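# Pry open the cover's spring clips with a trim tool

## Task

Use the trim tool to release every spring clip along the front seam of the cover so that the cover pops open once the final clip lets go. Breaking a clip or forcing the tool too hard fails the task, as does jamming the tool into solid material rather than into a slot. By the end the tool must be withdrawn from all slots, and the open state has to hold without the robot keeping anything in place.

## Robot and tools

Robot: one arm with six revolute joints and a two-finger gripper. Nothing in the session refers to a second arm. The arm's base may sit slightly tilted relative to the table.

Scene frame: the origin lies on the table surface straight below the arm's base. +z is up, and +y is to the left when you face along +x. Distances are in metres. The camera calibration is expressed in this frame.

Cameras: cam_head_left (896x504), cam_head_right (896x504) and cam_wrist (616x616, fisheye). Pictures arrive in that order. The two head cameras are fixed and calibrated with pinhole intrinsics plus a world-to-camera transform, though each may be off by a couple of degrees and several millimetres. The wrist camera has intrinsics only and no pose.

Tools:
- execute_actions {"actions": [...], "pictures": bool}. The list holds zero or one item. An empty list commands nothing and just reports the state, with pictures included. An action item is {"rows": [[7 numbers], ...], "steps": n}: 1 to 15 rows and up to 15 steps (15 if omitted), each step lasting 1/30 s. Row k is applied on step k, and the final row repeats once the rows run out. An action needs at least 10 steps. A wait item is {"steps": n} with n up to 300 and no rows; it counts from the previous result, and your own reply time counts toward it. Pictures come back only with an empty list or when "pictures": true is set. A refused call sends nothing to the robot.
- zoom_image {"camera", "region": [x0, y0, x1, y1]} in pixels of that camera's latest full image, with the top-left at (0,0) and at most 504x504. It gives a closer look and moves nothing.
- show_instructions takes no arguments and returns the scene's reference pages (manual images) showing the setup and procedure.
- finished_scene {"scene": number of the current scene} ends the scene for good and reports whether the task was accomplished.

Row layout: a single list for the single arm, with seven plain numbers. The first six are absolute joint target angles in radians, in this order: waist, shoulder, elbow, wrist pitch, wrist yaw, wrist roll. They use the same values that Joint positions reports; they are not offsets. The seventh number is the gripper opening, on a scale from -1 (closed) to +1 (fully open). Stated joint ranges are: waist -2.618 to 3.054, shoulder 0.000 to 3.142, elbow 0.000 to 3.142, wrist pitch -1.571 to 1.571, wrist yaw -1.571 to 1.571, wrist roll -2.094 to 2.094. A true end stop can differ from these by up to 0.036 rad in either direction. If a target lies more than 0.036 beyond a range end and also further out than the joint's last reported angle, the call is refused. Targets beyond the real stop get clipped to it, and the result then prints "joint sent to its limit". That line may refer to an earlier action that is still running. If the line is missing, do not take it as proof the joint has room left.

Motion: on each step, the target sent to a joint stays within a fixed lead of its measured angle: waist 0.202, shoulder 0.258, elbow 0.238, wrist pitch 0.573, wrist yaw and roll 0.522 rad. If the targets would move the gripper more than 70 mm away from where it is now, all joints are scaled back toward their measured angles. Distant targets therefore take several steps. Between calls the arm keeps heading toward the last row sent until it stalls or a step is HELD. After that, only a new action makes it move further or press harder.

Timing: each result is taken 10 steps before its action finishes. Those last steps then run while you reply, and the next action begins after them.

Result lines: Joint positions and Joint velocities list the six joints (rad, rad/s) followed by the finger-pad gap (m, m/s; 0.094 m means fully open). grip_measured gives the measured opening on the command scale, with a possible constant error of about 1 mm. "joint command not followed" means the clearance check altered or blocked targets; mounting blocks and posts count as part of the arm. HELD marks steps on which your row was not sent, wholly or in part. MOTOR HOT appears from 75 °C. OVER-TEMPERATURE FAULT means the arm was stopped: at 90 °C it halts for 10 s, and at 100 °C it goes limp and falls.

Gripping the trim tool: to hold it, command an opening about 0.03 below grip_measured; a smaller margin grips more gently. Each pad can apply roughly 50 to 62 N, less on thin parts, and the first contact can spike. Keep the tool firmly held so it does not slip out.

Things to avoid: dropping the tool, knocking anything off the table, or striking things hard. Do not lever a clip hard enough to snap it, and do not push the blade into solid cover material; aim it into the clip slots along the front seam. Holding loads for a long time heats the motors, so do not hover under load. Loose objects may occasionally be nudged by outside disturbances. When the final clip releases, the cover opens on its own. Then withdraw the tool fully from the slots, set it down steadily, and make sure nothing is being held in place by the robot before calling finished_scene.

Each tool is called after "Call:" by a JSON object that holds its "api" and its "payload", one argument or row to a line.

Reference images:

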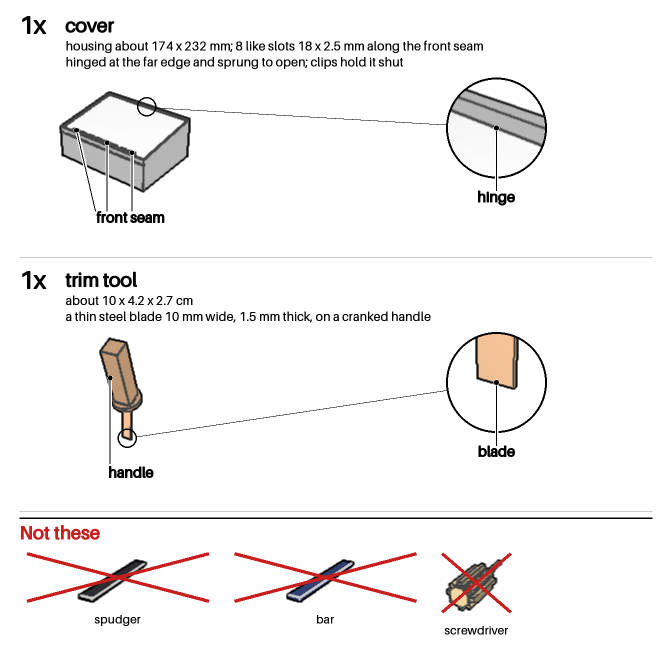

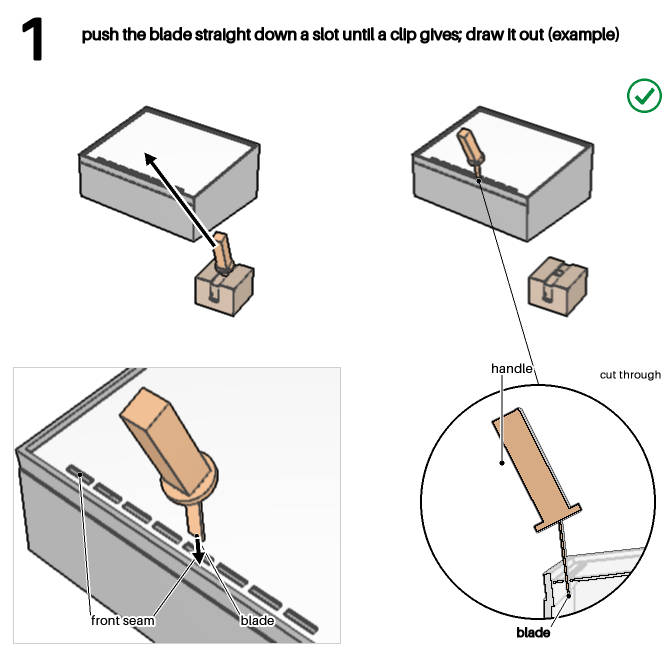

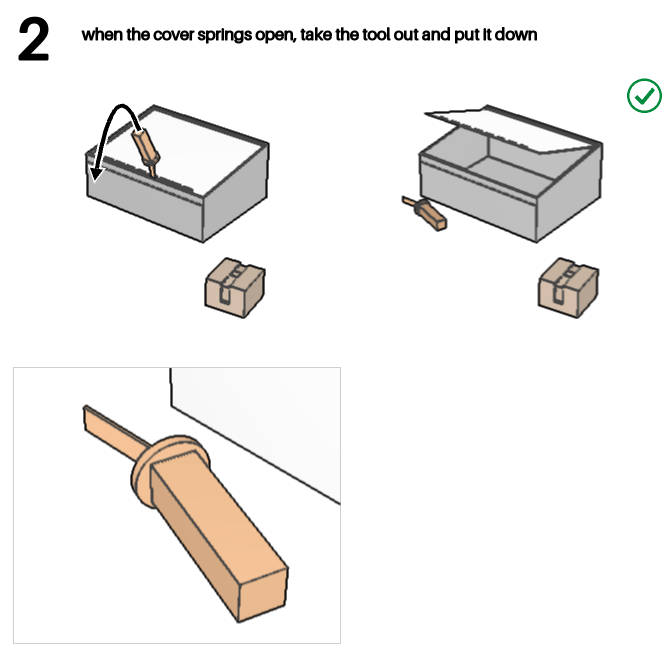

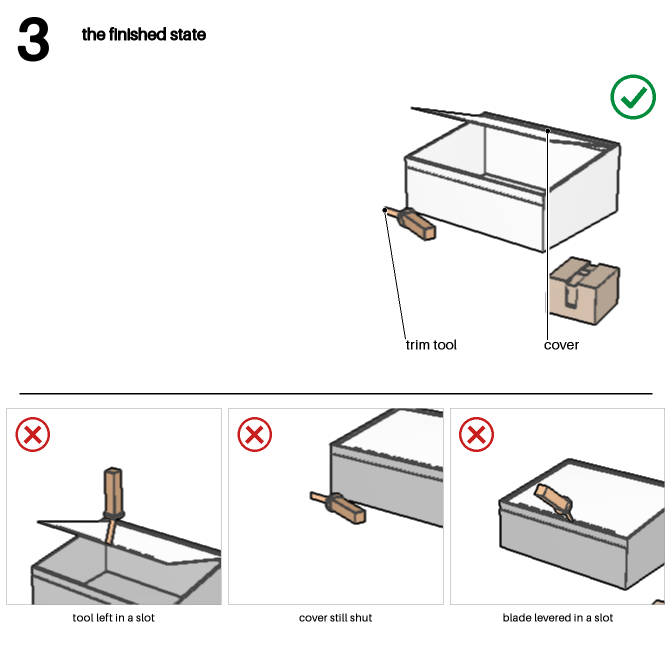

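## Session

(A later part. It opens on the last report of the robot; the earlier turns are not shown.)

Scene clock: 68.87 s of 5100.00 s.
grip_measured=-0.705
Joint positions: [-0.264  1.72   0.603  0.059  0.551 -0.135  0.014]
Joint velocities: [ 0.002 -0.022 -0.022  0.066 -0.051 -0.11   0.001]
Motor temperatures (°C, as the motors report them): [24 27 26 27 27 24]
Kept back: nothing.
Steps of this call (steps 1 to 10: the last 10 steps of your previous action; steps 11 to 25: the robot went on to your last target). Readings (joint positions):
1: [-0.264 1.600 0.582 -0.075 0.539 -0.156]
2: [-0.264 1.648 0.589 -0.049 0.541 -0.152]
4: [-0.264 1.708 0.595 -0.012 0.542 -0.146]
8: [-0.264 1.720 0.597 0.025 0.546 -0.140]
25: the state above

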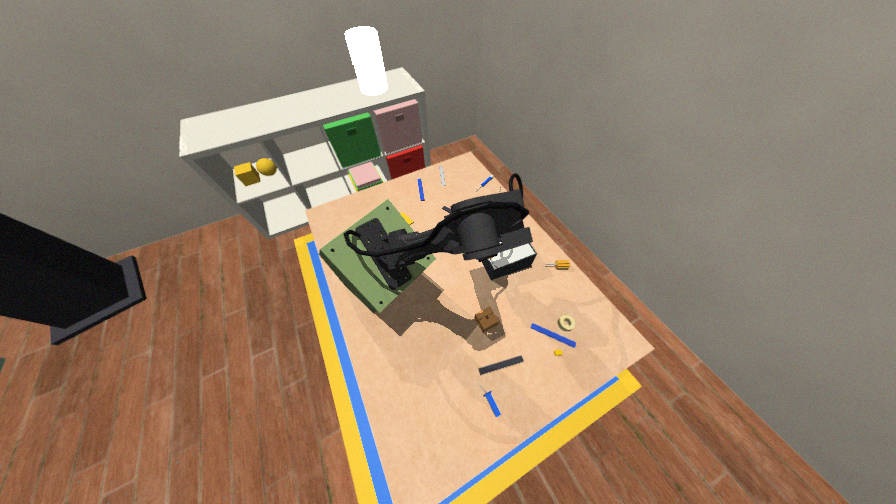

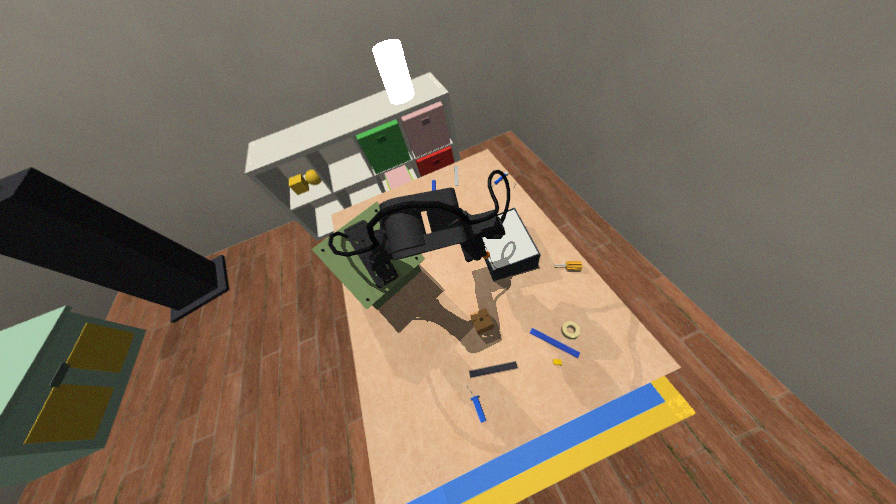

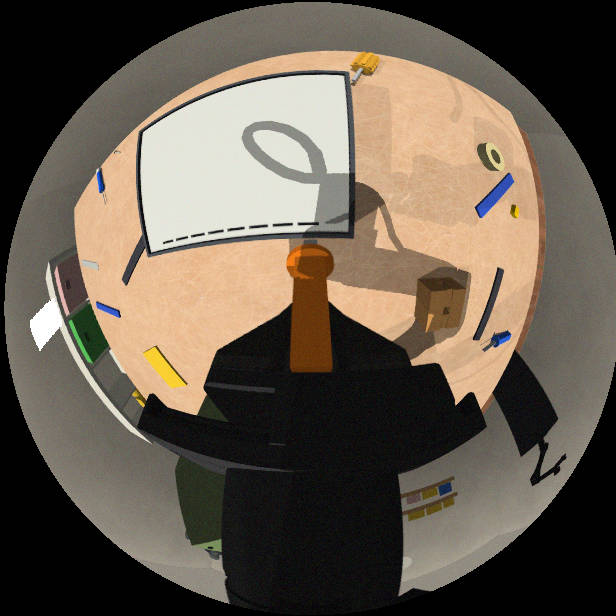

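Call:
{"api": "zoom_image", "payload": {
  "camera": "cam_wrist",
  "region": [120, 50, 380, 280]
}}

Region (120, 50, 380, 280) of cam_wrist's 616x616 image, scaled by 1.938, with more detail than that image has; it fills the top 446 rows of this view, and the rest is white.

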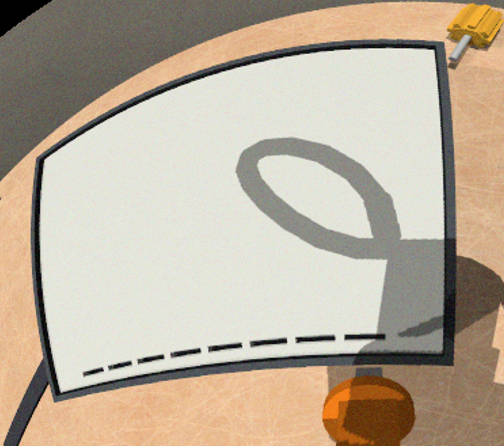

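Call:
{"api": "zoom_image", "payload": {
  "camera": "cam_wrist",
  "region": [270, 200, 370, 280]
}}

Call:
{"api": "zoom_image", "payload": {
  "camera": "cam_head_right",
  "region": [440, 210, 540, 290]
}}

Region (270, 200, 370, 280) of cam_wrist's 616x616 image, scaled by 5.040, with more detail than that image has; it fills the top 403 rows of this view, and the rest is white.

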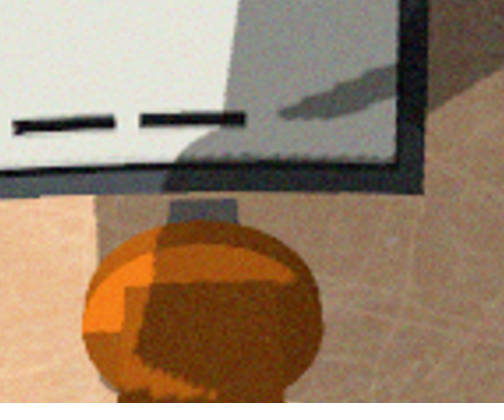

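Region (440, 210, 540, 290) of cam_head_right's 896x504 image, scaled by 5.040, with more detail than that image has; it fills the top 403 rows of this view, and the rest is white.

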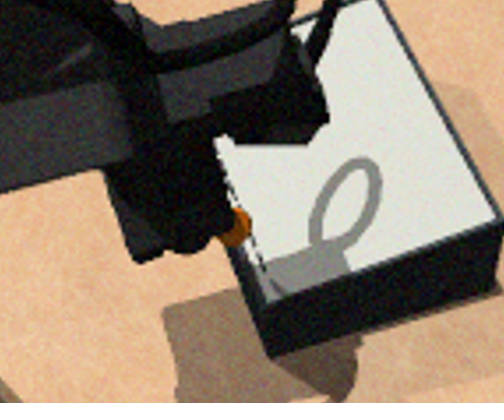

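Call:
{"api": "execute_actions", "payload": {
  "actions": [
    {"rows": [[-0.270,1.74,0.632,0.10,0.56,-0.135,-0.75],[-0.275,1.76,0.634,0.12,0.56,-0.14,-0.75],[-0.28,1.78,0.636,0.14,0.56,-0.145,-0.75],[-0.284,1.80,0.638,0.165,0.56,-0.15,-0.75],[-0.288,1.82,0.640,0.195,0.56,-0.153,-0.75]], "steps": 15}
  ]
}}

Call:
{"api": "execute_actions", "payload": {
  "actions": [
    {"steps": 20}
  ],
  "pictures": true
}}

Call:
{"api": "zoom_image", "payload": {
  "camera": "cam_wrist",
  "region": [260, 200, 360, 280]
}}

Scene clock: 77.20 s of 5100.00 s.
grip_measured=-0.705
Joint positions: [-0.272  1.765  0.61   0.115  0.552 -0.137  0.014]
Joint velocities: [-0.134  0.569  0.12   0.52  -0.051 -0.066  0.001]
Motor temperatures (°C, as the motors report them): [24 27 26 27 27 24]
Steps of this call (steps 1 to 15: the robot went on to your last target; steps 16 to 90: nothing new was sent; then 5.17 s passed at rest; steps 91 to 95: the first 5 steps of this action). Readings (joint positions):
91: [-0.264 1.720 0.603 0.063 0.551 -0.135]
92: [-0.264 1.723 0.603 0.070 0.552 -0.135]
94: [-0.268 1.746 0.606 0.097 0.552 -0.136]
95: the state above

Scene clock: 77.87 s of 5100.00 s.
grip_measured=-0.705
Joint positions: [-0.283  1.81   0.613  0.181  0.552 -0.143  0.014]
Joint velocities: [ 0.007 -0.007 -0.027 -0.022  0.007 -0.022 -0.   ]
Motor temperatures (°C, as the motors report them): [24 27 26 27 27 24]
Kept back: nothing.
Steps of this call (steps 1 to 10: the last 10 steps of your previous action; steps 11 to 20: the robot went on to your last target). Readings (joint positions):
1: [-0.276 1.783 0.613 0.130 0.552 -0.138]
2: [-0.280 1.797 0.613 0.141 0.552 -0.139]
4: [-0.283 1.809 0.613 0.151 0.552 -0.140]
8: [-0.283 1.810 0.613 0.169 0.552 -0.142]
20: the state above

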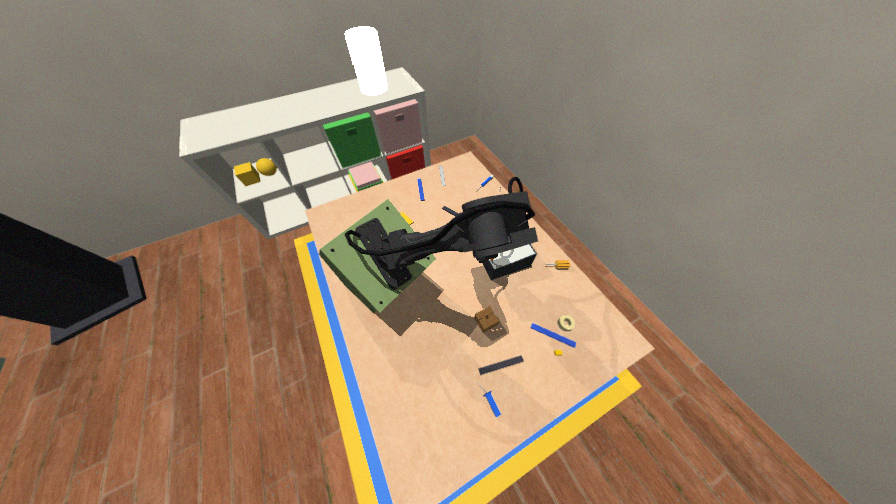

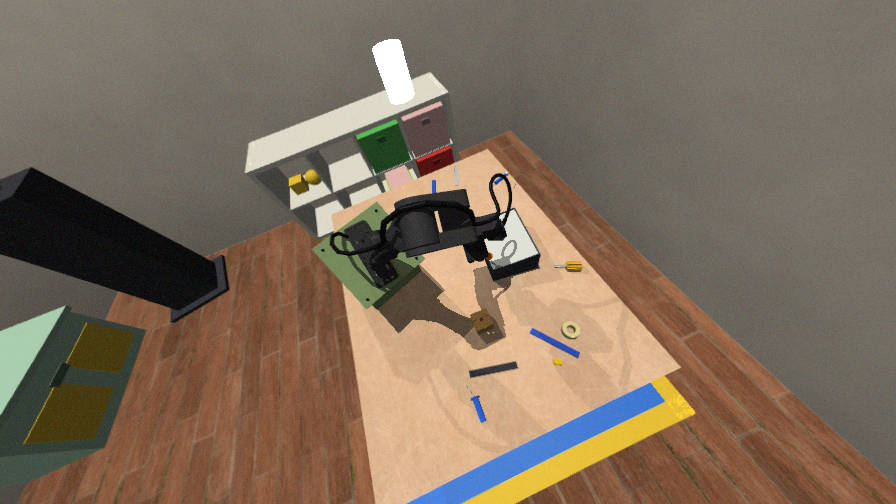

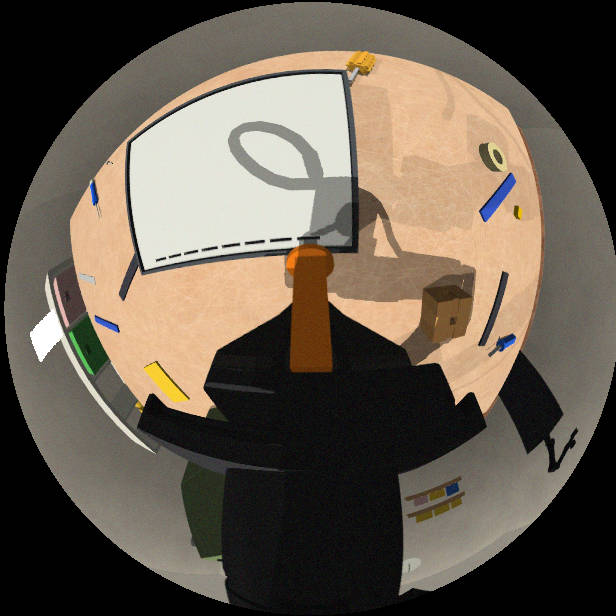

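Region (260, 200, 360, 280) of cam_wrist's 616x616 image, scaled by 5.040, with more detail than that image has; it fills the top 403 rows of this view, and the rest is white.

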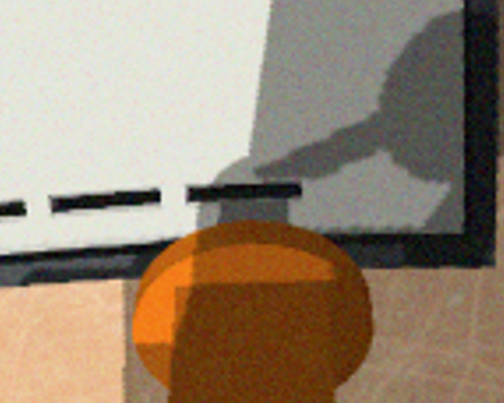

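Call:
{"api": "execute_actions", "payload": {
  "actions": []
}}

Scene clock: 79.60 s of 5100.00 s.
grip_measured=-0.705
Joint positions: [-0.283  1.81   0.613  0.182  0.552 -0.143  0.014]
Joint velocities: [ 0.012 -0.002 -0.007 -0.037  0.022  0.007 -0.   ]
Motor temperatures (°C, as the motors report them): [24 27 26 27 27 24]
Kept back: nothing.
Steps of this call (steps 1 to 15: the robot went on to your last target; steps 16 to 52: nothing new was sent). Readings (joint positions):
1: [-0.283 1.810 0.613 0.181 0.552 -0.143]
2: [-0.283 1.810 0.613 0.181 0.552 -0.143]
4: [-0.283 1.810 0.613 0.181 0.552 -0.143]
8: [-0.283 1.810 0.613 0.182 0.552 -0.143]
52: the state above
The arm was judged still, so your last target was given up. Only a new action makes it travel on or press farther. Fingers that are still opening or closing keep moving.

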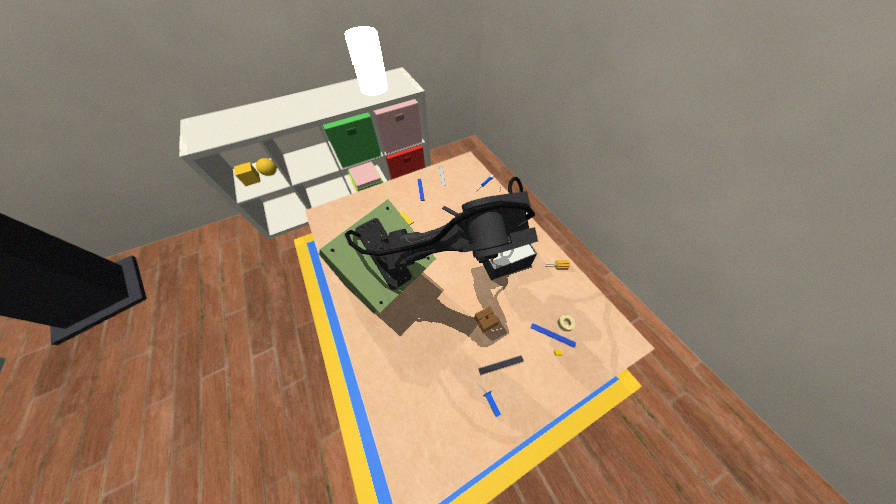

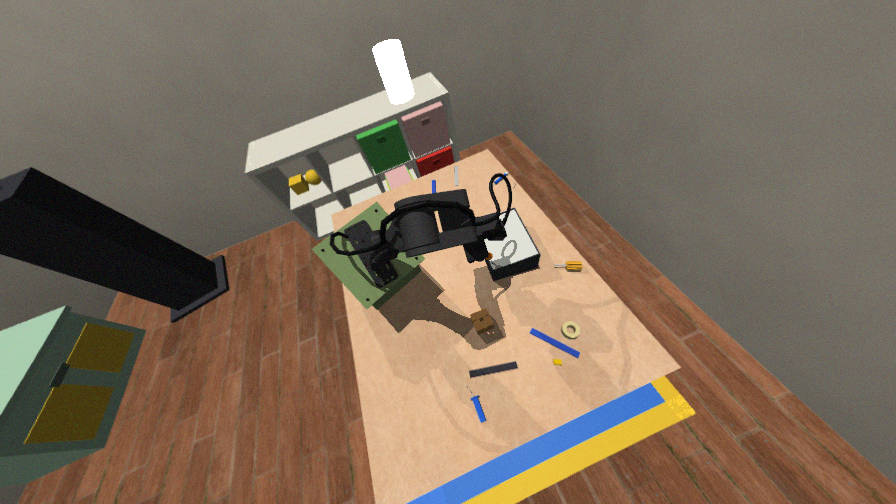

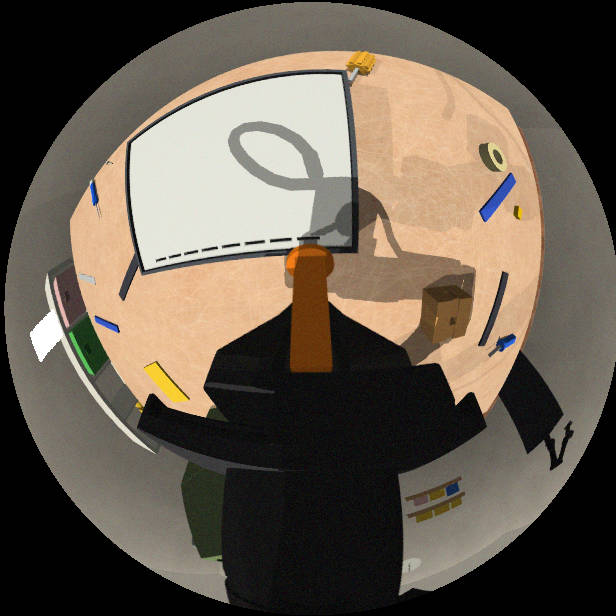

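Call:
{"api": "zoom_image", "payload": {
  "camera": "cam_wrist",
  "region": [260, 200, 360, 280]
}}

Region (260, 200, 360, 280) of cam_wrist's 616x616 image, scaled by 5.040, with more detail than that image has; it fills the top 403 rows of this view, and the rest is white.

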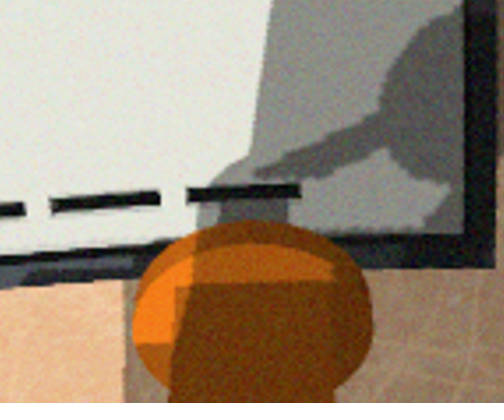

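Call:
{"api": "execute_actions", "payload": {
  "actions": [
    {"rows": [[-0.2944,1.8328,0.6425,0.2085,0.545,-0.1594,-0.75]], "steps": 15}
  ],
  "pictures": false
}}

Call:
{"api": "execute_actions", "payload": {
  "actions": []
}}

Call:
{"api": "zoom_image", "payload": {
  "camera": "cam_wrist",
  "region": [260, 200, 360, 280]
}}

Scene clock: 82.43 s of 5100.00 s.
grip_measured=-0.705
Joint positions: [-0.288  1.81   0.613  0.191  0.552 -0.147  0.014]
Joint velocities: [-0.022 -0.002 -0.007  0.022  0.007 -0.095  0.   ]
Motor temperatures (°C, as the motors report them): [24 27 26 27 27 24]
Steps of this call (steps 1 to 80: nothing new was sent; steps 81 to 85: the first 5 steps of this action). Readings (joint positions):
81: [-0.284 1.810 0.613 0.183 0.552 -0.144]
82: [-0.284 1.810 0.613 0.185 0.552 -0.145]
84: [-0.287 1.810 0.613 0.189 0.552 -0.147]
85: the state above

Scene clock: 82.77 s of 5100.00 s.
grip_measured=-0.705
Joint positions: [-0.289  1.81   0.613  0.195  0.552 -0.149  0.014]
Joint velocities: [-0.002  0.007 -0.012  0.007  0.022  0.037 -0.   ]
Motor temperatures (°C, as the motors report them): [24 27 26 27 27 24]
Kept back: nothing.
Steps of this call (steps 1 to 10: the last 10 steps of your previous action). Readings (joint positions):
1: [-0.288 1.810 0.613 0.192 0.552 -0.148]
2: [-0.289 1.810 0.613 0.192 0.552 -0.148]
4: [-0.289 1.810 0.613 0.194 0.552 -0.149]
8: [-0.289 1.810 0.613 0.195 0.552 -0.149]
10: the state above

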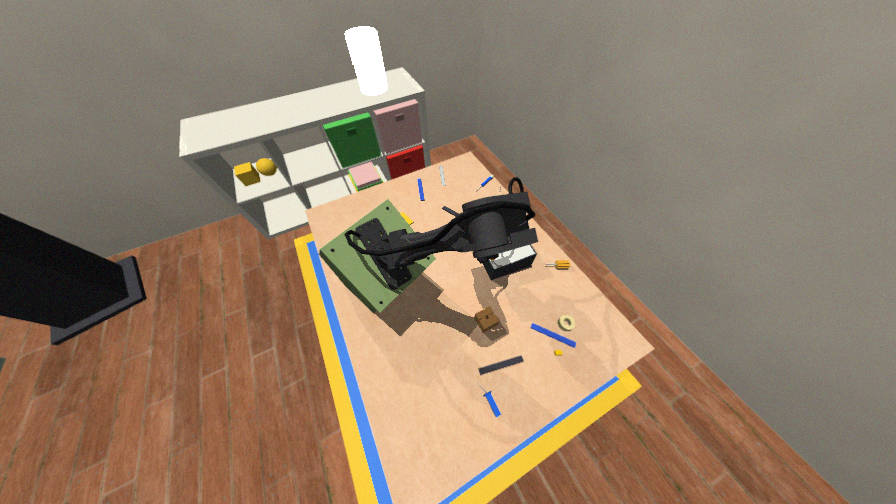

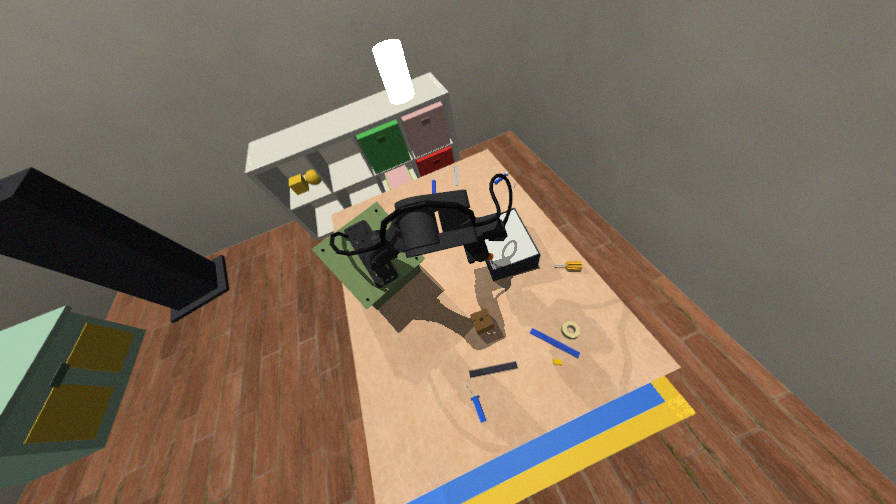

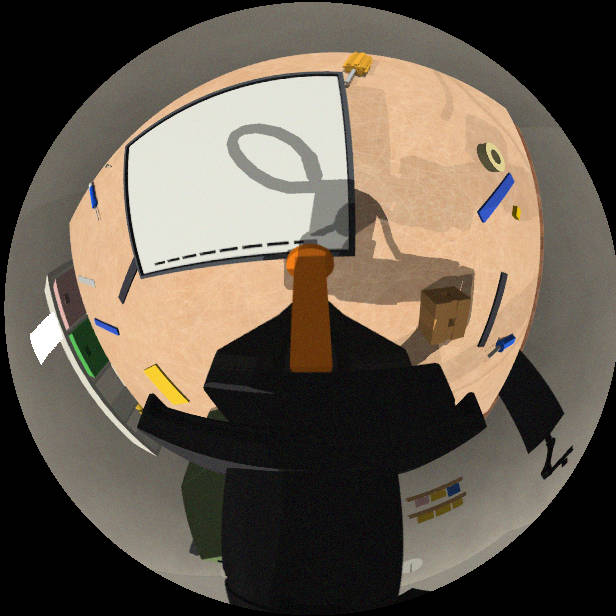

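Region (260, 200, 360, 280) of cam_wrist's 616x616 image, scaled by 5.040, with more detail than that image has; it fills the top 403 rows of this view, and the rest is white.

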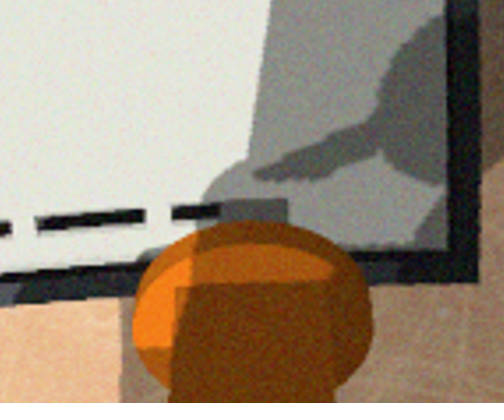

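Call:
{"api": "execute_actions", "payload": {
  "actions": [
    {"rows": [[-0.2944,1.845,0.6425,0.2085,0.545,-0.1594,-0.75]], "steps": 15}
  ],
  "pictures": false
}}

Call:
{"api": "execute_actions", "payload": {
  "actions": [
    {"steps": 10}
  ],
  "pictures": false
}}

Scene clock: 83.27 s of 5100.00 s.
grip_measured=-0.705
Joint positions: [-0.289  1.828  0.613  0.199  0.552 -0.15   0.014]
Joint velocities: [ 0.007  0.076 -0.007  0.051 -0.037  0.022 -0.001]
Motor temperatures (°C, as the motors report them): [25 27 26 27 27 24]
Steps of this call (steps 1 to 10: the robot went on to your last target; steps 11 to 15: the first 5 steps of this action). Readings (joint positions):
11: [-0.289 1.812 0.613 0.196 0.552 -0.150]
12: [-0.289 1.816 0.613 0.199 0.552 -0.150]
14: [-0.289 1.825 0.613 0.199 0.552 -0.150]
15: the state above

Scene clock: 83.60 s of 5100.00 s.
grip_measured=-0.705
Joint positions: [-0.289  1.83   0.613  0.199  0.552 -0.15   0.014]
Joint velocities: [ 0.012 -0.002 -0.007  0.066 -0.007 -0.051 -0.001]
Motor temperatures (°C, as the motors report them): [25 27 26 27 27 24]
Kept back: nothing.
Steps of this call (steps 1 to 10: the last 10 steps of your previous action). Readings (joint positions):
1: [-0.289 1.830 0.613 0.199 0.552 -0.150]
2: [-0.289 1.830 0.613 0.199 0.552 -0.150]
4: [-0.289 1.830 0.613 0.199 0.552 -0.150]
8: [-0.289 1.830 0.613 0.199 0.552 -0.150]
10: the state above

Call:
{"api": "execute_actions", "payload": {
  "actions": []
}}

Call:
{"api": "zoom_image", "payload": {
  "camera": "cam_wrist",
  "region": [260, 200, 360, 280]
}}

Scene clock: 83.87 s of 5100.00 s.
grip_measured=-0.705
Joint positions: [-0.289  1.83   0.613  0.199  0.552 -0.15   0.014]
Joint velocities: [ 0.002  0.002 -0.012  0.007  0.007 -0.007 -0.001]
Motor temperatures (°C, as the motors report them): [25 27 26 27 27 24]
Kept back: nothing.
Steps of this call (steps 1 to 8: the robot went on to your last target). Readings (joint positions):
1: [-0.289 1.830 0.613 0.199 0.552 -0.150]
2: [-0.289 1.830 0.613 0.199 0.552 -0.150]
4: [-0.289 1.830 0.613 0.199 0.552 -0.150]
8: the state above
The arm was judged still, so your last target was given up. Only a new action makes it travel on or press farther. Fingers that are still opening or closing keep moving.

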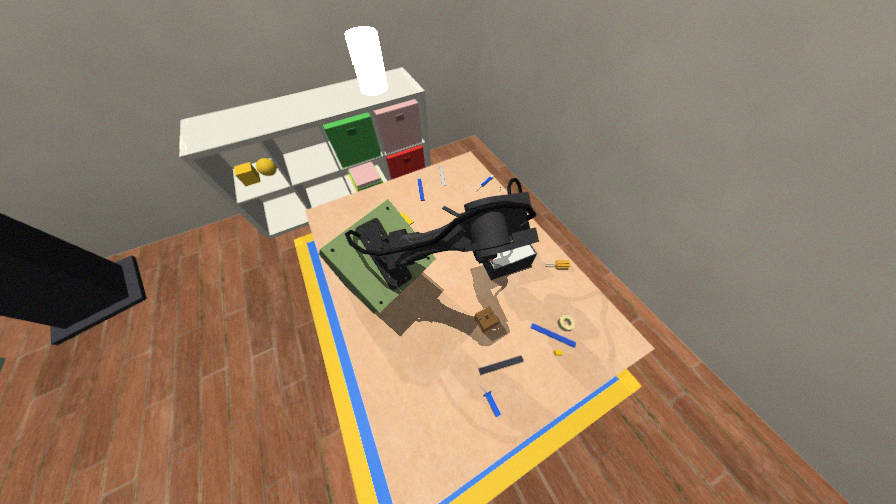

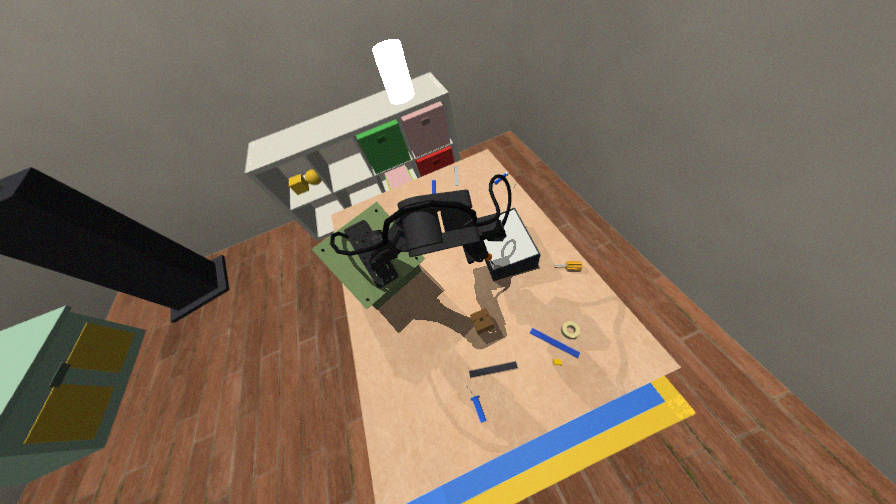

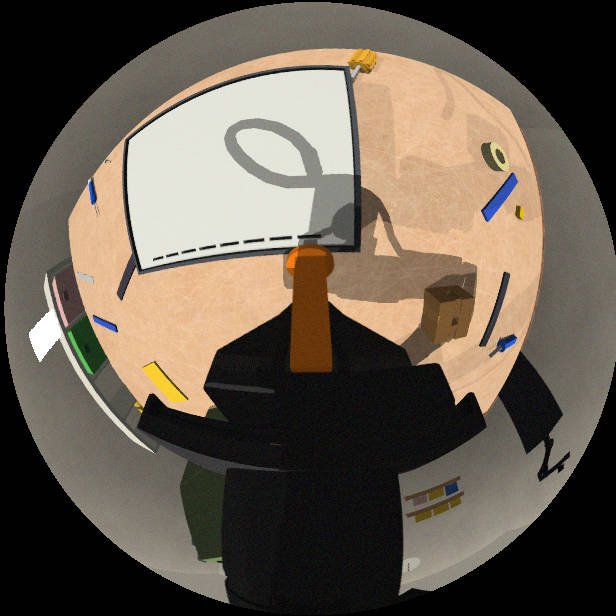

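Region (260, 200, 360, 280) of cam_wrist's 616x616 image, scaled by 5.040, with more detail than that image has; it fills the top 403 rows of this view, and the rest is white.

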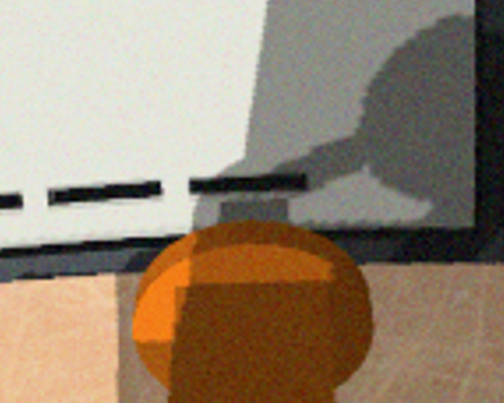

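Call:
{"api": "execute_actions", "payload": {
  "actions": [
    {"rows": [[-0.289,1.83,0.613,0.216,0.552,-0.15,-0.75]], "steps": 15}
  ],
  "pictures": false
}}

Call:
{"api": "execute_actions", "payload": {
  "actions": []
}}

Call:
{"api": "zoom_image", "payload": {
  "camera": "cam_wrist",
  "region": [260, 200, 360, 280]
}}

Scene clock: 86.20 s of 5100.00 s.
grip_measured=-0.705
Joint positions: [-0.289  1.83   0.613  0.202  0.552 -0.15   0.014]
Joint velocities: [-0.002  0.007 -0.012  0.022 -0.037 -0.022  0.001]
Motor temperatures (°C, as the motors report them): [25 27 26 27 27 24]
Steps of this call (steps 1 to 65: nothing new was sent; steps 66 to 70: the first 5 steps of this action). Readings (joint positions):
66: [-0.289 1.830 0.613 0.199 0.552 -0.150]
67: [-0.289 1.830 0.613 0.200 0.552 -0.150]
69: [-0.289 1.830 0.613 0.201 0.552 -0.150]
70: the state above

Scene clock: 86.53 s of 5100.00 s.
grip_measured=-0.705
Joint positions: [-0.289  1.83   0.613  0.203  0.552 -0.15   0.014]
Joint velocities: [-0.007 -0.007 -0.007  0.007 -0.037  0.095  0.001]
Motor temperatures (°C, as the motors report them): [25 27 26 27 27 24]
Kept back: nothing.
Steps of this call (steps 1 to 10: the last 10 steps of your previous action). Readings (joint positions):
1: [-0.289 1.830 0.613 0.202 0.552 -0.150]
2: [-0.289 1.830 0.613 0.202 0.552 -0.150]
4: [-0.289 1.830 0.613 0.202 0.552 -0.150]
8: [-0.289 1.830 0.613 0.203 0.552 -0.150]
10: the state above

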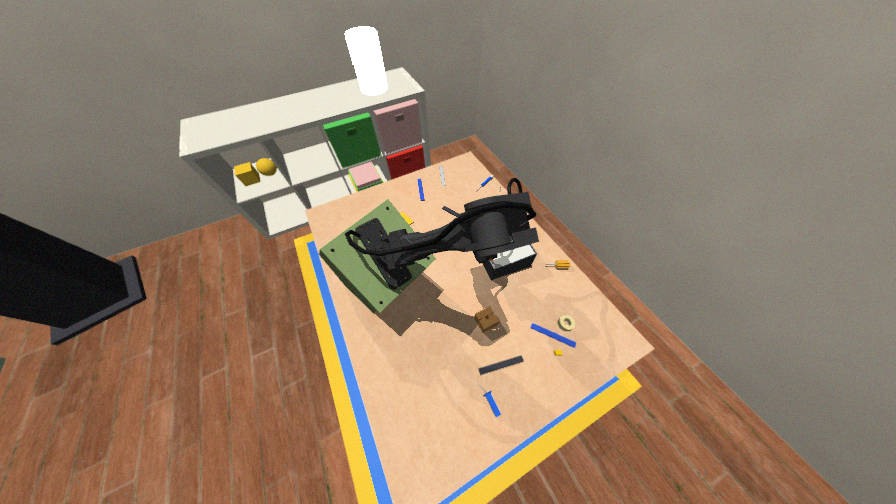

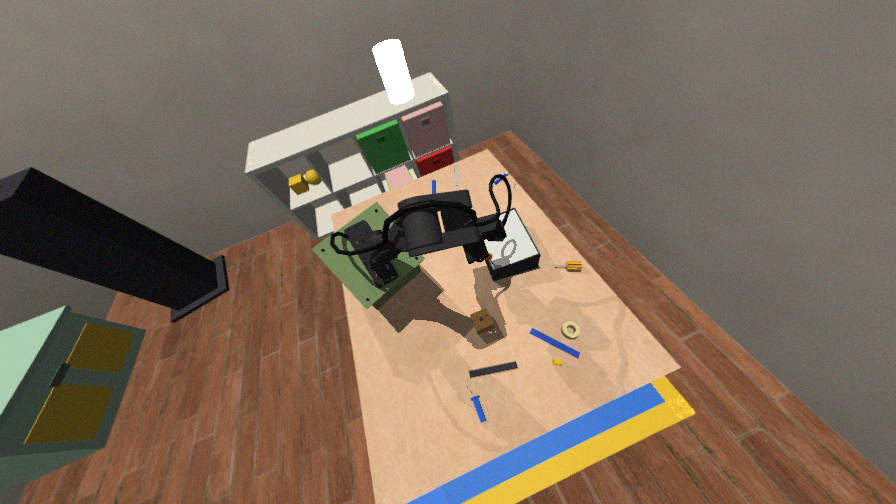

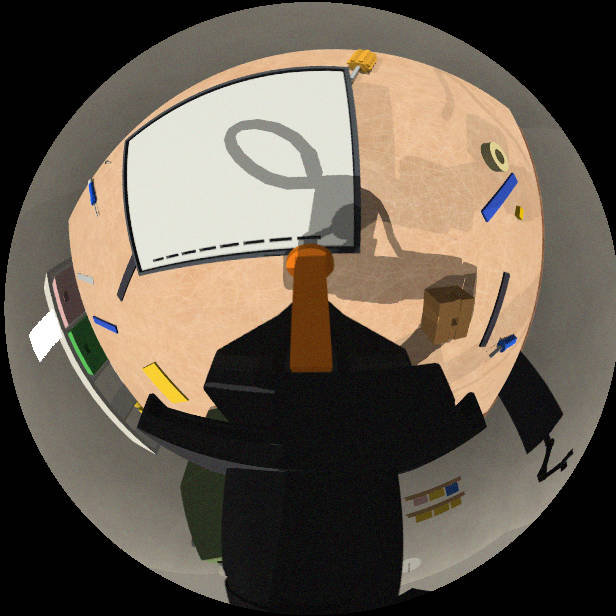

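Region (260, 200, 360, 280) of cam_wrist's 616x616 image, scaled by 5.040, with more detail than that image has; it fills the top 403 rows of this view, and the rest is white.

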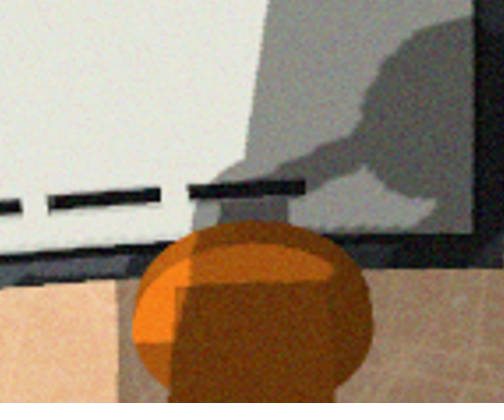

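Call:
{"api": "execute_actions", "payload": {
  "actions": [
    {"rows": [[-0.289,1.812,0.613,0.203,0.552,-0.15,-0.75]], "steps": 15}
  ],
  "pictures": false
}}

Call:
{"api": "execute_actions", "payload": {
  "actions": [
    {"steps": 30}
  ],
  "pictures": false
}}

Scene clock: 92.00 s of 5100.00 s.
grip_measured=-0.705
Joint positions: [-0.289  1.83   0.613  0.203  0.552 -0.15   0.014]
Joint velocities: [-0.002  0.012 -0.007  0.007 -0.022 -0.081 -0.001]
Motor temperatures (°C, as the motors report them): [25 28 26 27 27 24]
Steps of this call (steps 1 to 15: the robot went on to your last target; steps 16 to 90: nothing new was sent; then 2.30 s passed at rest; steps 91 to 95: the first 5 steps of this action). Readings (joint positions):
91: [-0.289 1.830 0.613 0.203 0.552 -0.150]
92: [-0.289 1.830 0.613 0.203 0.552 -0.150]
94: [-0.289 1.830 0.613 0.203 0.552 -0.150]
95: the state above

Scene clock: 93.00 s of 5100.00 s.
grip_measured=-0.705
Joint positions: [-0.289  1.83   0.613  0.203  0.552 -0.15   0.014]
Joint velocities: [-0.012 -0.017  0.017 -0.095  0.007 -0.007 -0.   ]
Motor temperatures (°C, as the motors report them): [25 28 26 27 27 24]
Kept back: nothing.
Steps of this call (steps 1 to 10: the last 10 steps of your previous action; steps 11 to 15: the robot went on to your last target; steps 16 to 30: nothing new was sent). Readings (joint positions):
1: [-0.289 1.830 0.613 0.203 0.552 -0.150]
2: [-0.289 1.830 0.613 0.203 0.552 -0.150]
4: [-0.289 1.830 0.613 0.203 0.552 -0.150]
8: [-0.289 1.830 0.613 0.203 0.552 -0.150]
30: the state above
The arm was judged still, so your last target was given up. Only a new action makes it travel on or press farther. Fingers that are still opening or closing keep moving.

Call:
{"api": "execute_actions", "payload": {
  "actions": [
    {"rows": [[-0.289,1.810,0.613,0.203,0.552,-0.15,-0.75],[-0.289,1.809,0.613,0.203,0.552,-0.15,-0.75],[-0.289,1.808,0.613,0.203,0.552,-0.15,-0.75],[-0.289,1.807,0.613,0.203,0.552,-0.15,-0.75],[-0.289,1.806,0.613,0.203,0.552,-0.15,-0.75],[-0.289,1.805,0.613,0.203,0.552,-0.15,-0.75],[-0.289,1.804,0.613,0.203,0.552,-0.15,-0.75],[-0.289,1.803,0.613,0.203,0.552,-0.15,-0.75],[-0.289,1.802,0.613,0.203,0.552,-0.15,-0.75],[-0.289,1.801,0.613,0.203,0.552,-0.15,-0.75],[-0.289,1.800,0.613,0.203,0.552,-0.15,-0.75]], "steps": 15}
  ],
  "pictures": false
}}

Call:
{"api": "execute_actions", "payload": {
  "actions": [
    {"steps": 30}
  ],
  "pictures": false
}}

Scene clock: 93.70 s of 5100.00 s.
grip_measured=-0.705
Joint positions: [-0.289  1.83   0.613  0.203  0.552 -0.15   0.014]
Joint velocities: [ 0.002  0.002 -0.012  0.022 -0.037  0.125  0.001]
Motor temperatures (°C, as the motors report them): [25 28 26 27 27 24]
Steps of this call (steps 1 to 16: nothing new was sent; steps 17 to 21: the first 5 steps of this action). Readings (joint positions):
17: [-0.289 1.830 0.613 0.203 0.552 -0.150]
18: [-0.289 1.830 0.613 0.203 0.552 -0.150]
20: [-0.289 1.830 0.613 0.203 0.552 -0.150]
21: the state above

Scene clock: 94.70 s of 5100.00 s.
grip_measured=-0.705
Joint positions: [-0.289  1.816  0.613  0.203  0.552 -0.15   0.014]
Joint velocities: [ 0.012  0.002  0.017  0.022 -0.007 -0.051  0.   ]
Motor temperatures (°C, as the motors report them): [25 28 26 27 27 24]
Kept back: nothing.
Steps of this call (steps 1 to 10: the last 10 steps of your previous action; steps 11 to 30: the robot went on to your last target). Readings (joint positions):
1: [-0.289 1.829 0.613 0.203 0.552 -0.150]
2: [-0.289 1.828 0.613 0.203 0.552 -0.150]
4: [-0.289 1.822 0.613 0.203 0.552 -0.150]
8: [-0.289 1.816 0.613 0.203 0.552 -0.150]
30: the state above
The arm was judged still, so your last target was given up. Only a new action makes it travel on or press farther. Fingers that are still opening or closing keep moving.

Call:
{"api": "execute_actions", "payload": {
  "actions": [
    {"rows": [[-0.289,1.845,0.640,0.216,0.552,-0.15,-0.75],[-0.289,1.8455,0.645,0.216,0.552,-0.15,-0.75]], "steps": 15}
  ],
  "pictures": false
}}

Call:
{"api": "execute_actions", "payload": {
  "actions": [
    {"steps": 25}
  ],
  "pictures": true
}}

Call:
{"api": "zoom_image", "payload": {
  "camera": "cam_wrist",
  "region": [285, 220, 335, 260]
}}

Scene clock: 97.97 s of 5100.00 s.
grip_measured=-0.705
Joint positions: [-0.289  1.828  0.613  0.205  0.552 -0.15   0.014]
Joint velocities: [-0.002  0.071  0.002 -0.022 -0.051 -0.007  0.   ]
Motor temperatures (°C, as the motors report them): [25 28 26 27 27 24]
Steps of this call (steps 1 to 90: nothing new was sent; then 0.10 s passed at rest; steps 91 to 95: the first 5 steps of this action). Readings (joint positions):
91: [-0.289 1.817 0.613 0.204 0.552 -0.150]
92: [-0.289 1.820 0.613 0.205 0.552 -0.150]
94: [-0.289 1.826 0.613 0.205 0.552 -0.150]
95: the state above

Scene clock: 98.80 s of 5100.00 s.
grip_measured=-0.705
Joint positions: [-0.289  1.83   0.613  0.205  0.552 -0.15   0.014]
Joint velocities: [ 0.022 -0.007 -0.007  0.007 -0.037  0.022  0.001]
Motor temperatures (°C, as the motors report them): [25 28 26 27 27 24]
Kept back: nothing.
Steps of this call (steps 1 to 10: the last 10 steps of your previous action; steps 11 to 15: the robot went on to your last target; steps 16 to 25: nothing new was sent). Readings (joint positions):
1: [-0.289 1.830 0.613 0.205 0.552 -0.150]
2: [-0.289 1.830 0.613 0.205 0.552 -0.150]
4: [-0.289 1.830 0.613 0.205 0.552 -0.150]
8: [-0.289 1.830 0.613 0.205 0.552 -0.150]
25: the state above
The arm was judged still, so your last target was given up. Only a new action makes it travel on or press farther. Fingers that are still opening or closing keep moving.

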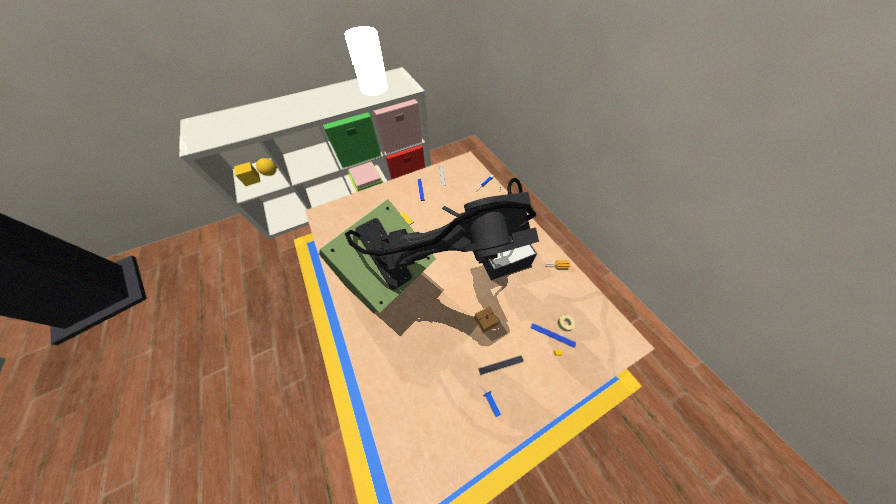

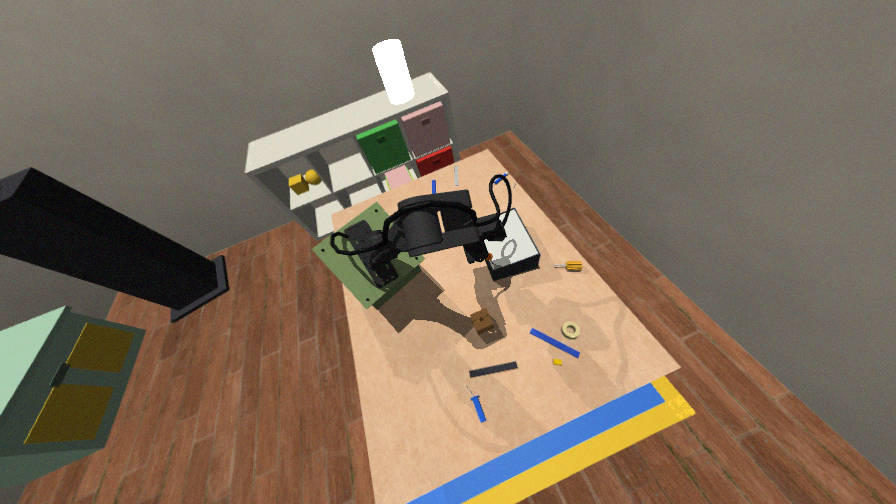

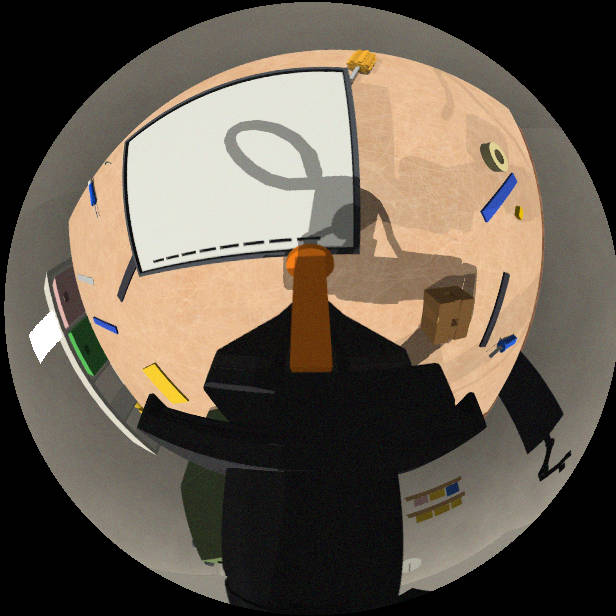

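Region (285, 220, 335, 260) of cam_wrist's 616x616 image, scaled by 10.080, with more detail than that image has; it fills the top 403 rows of this view, and the rest is white.

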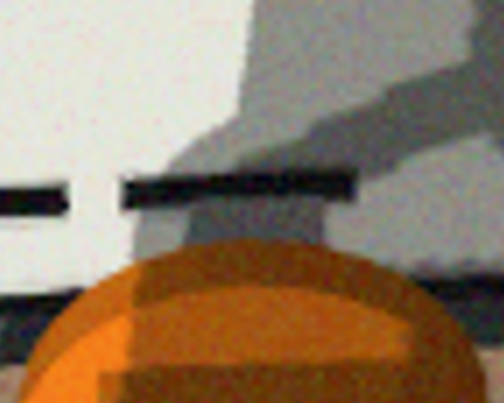

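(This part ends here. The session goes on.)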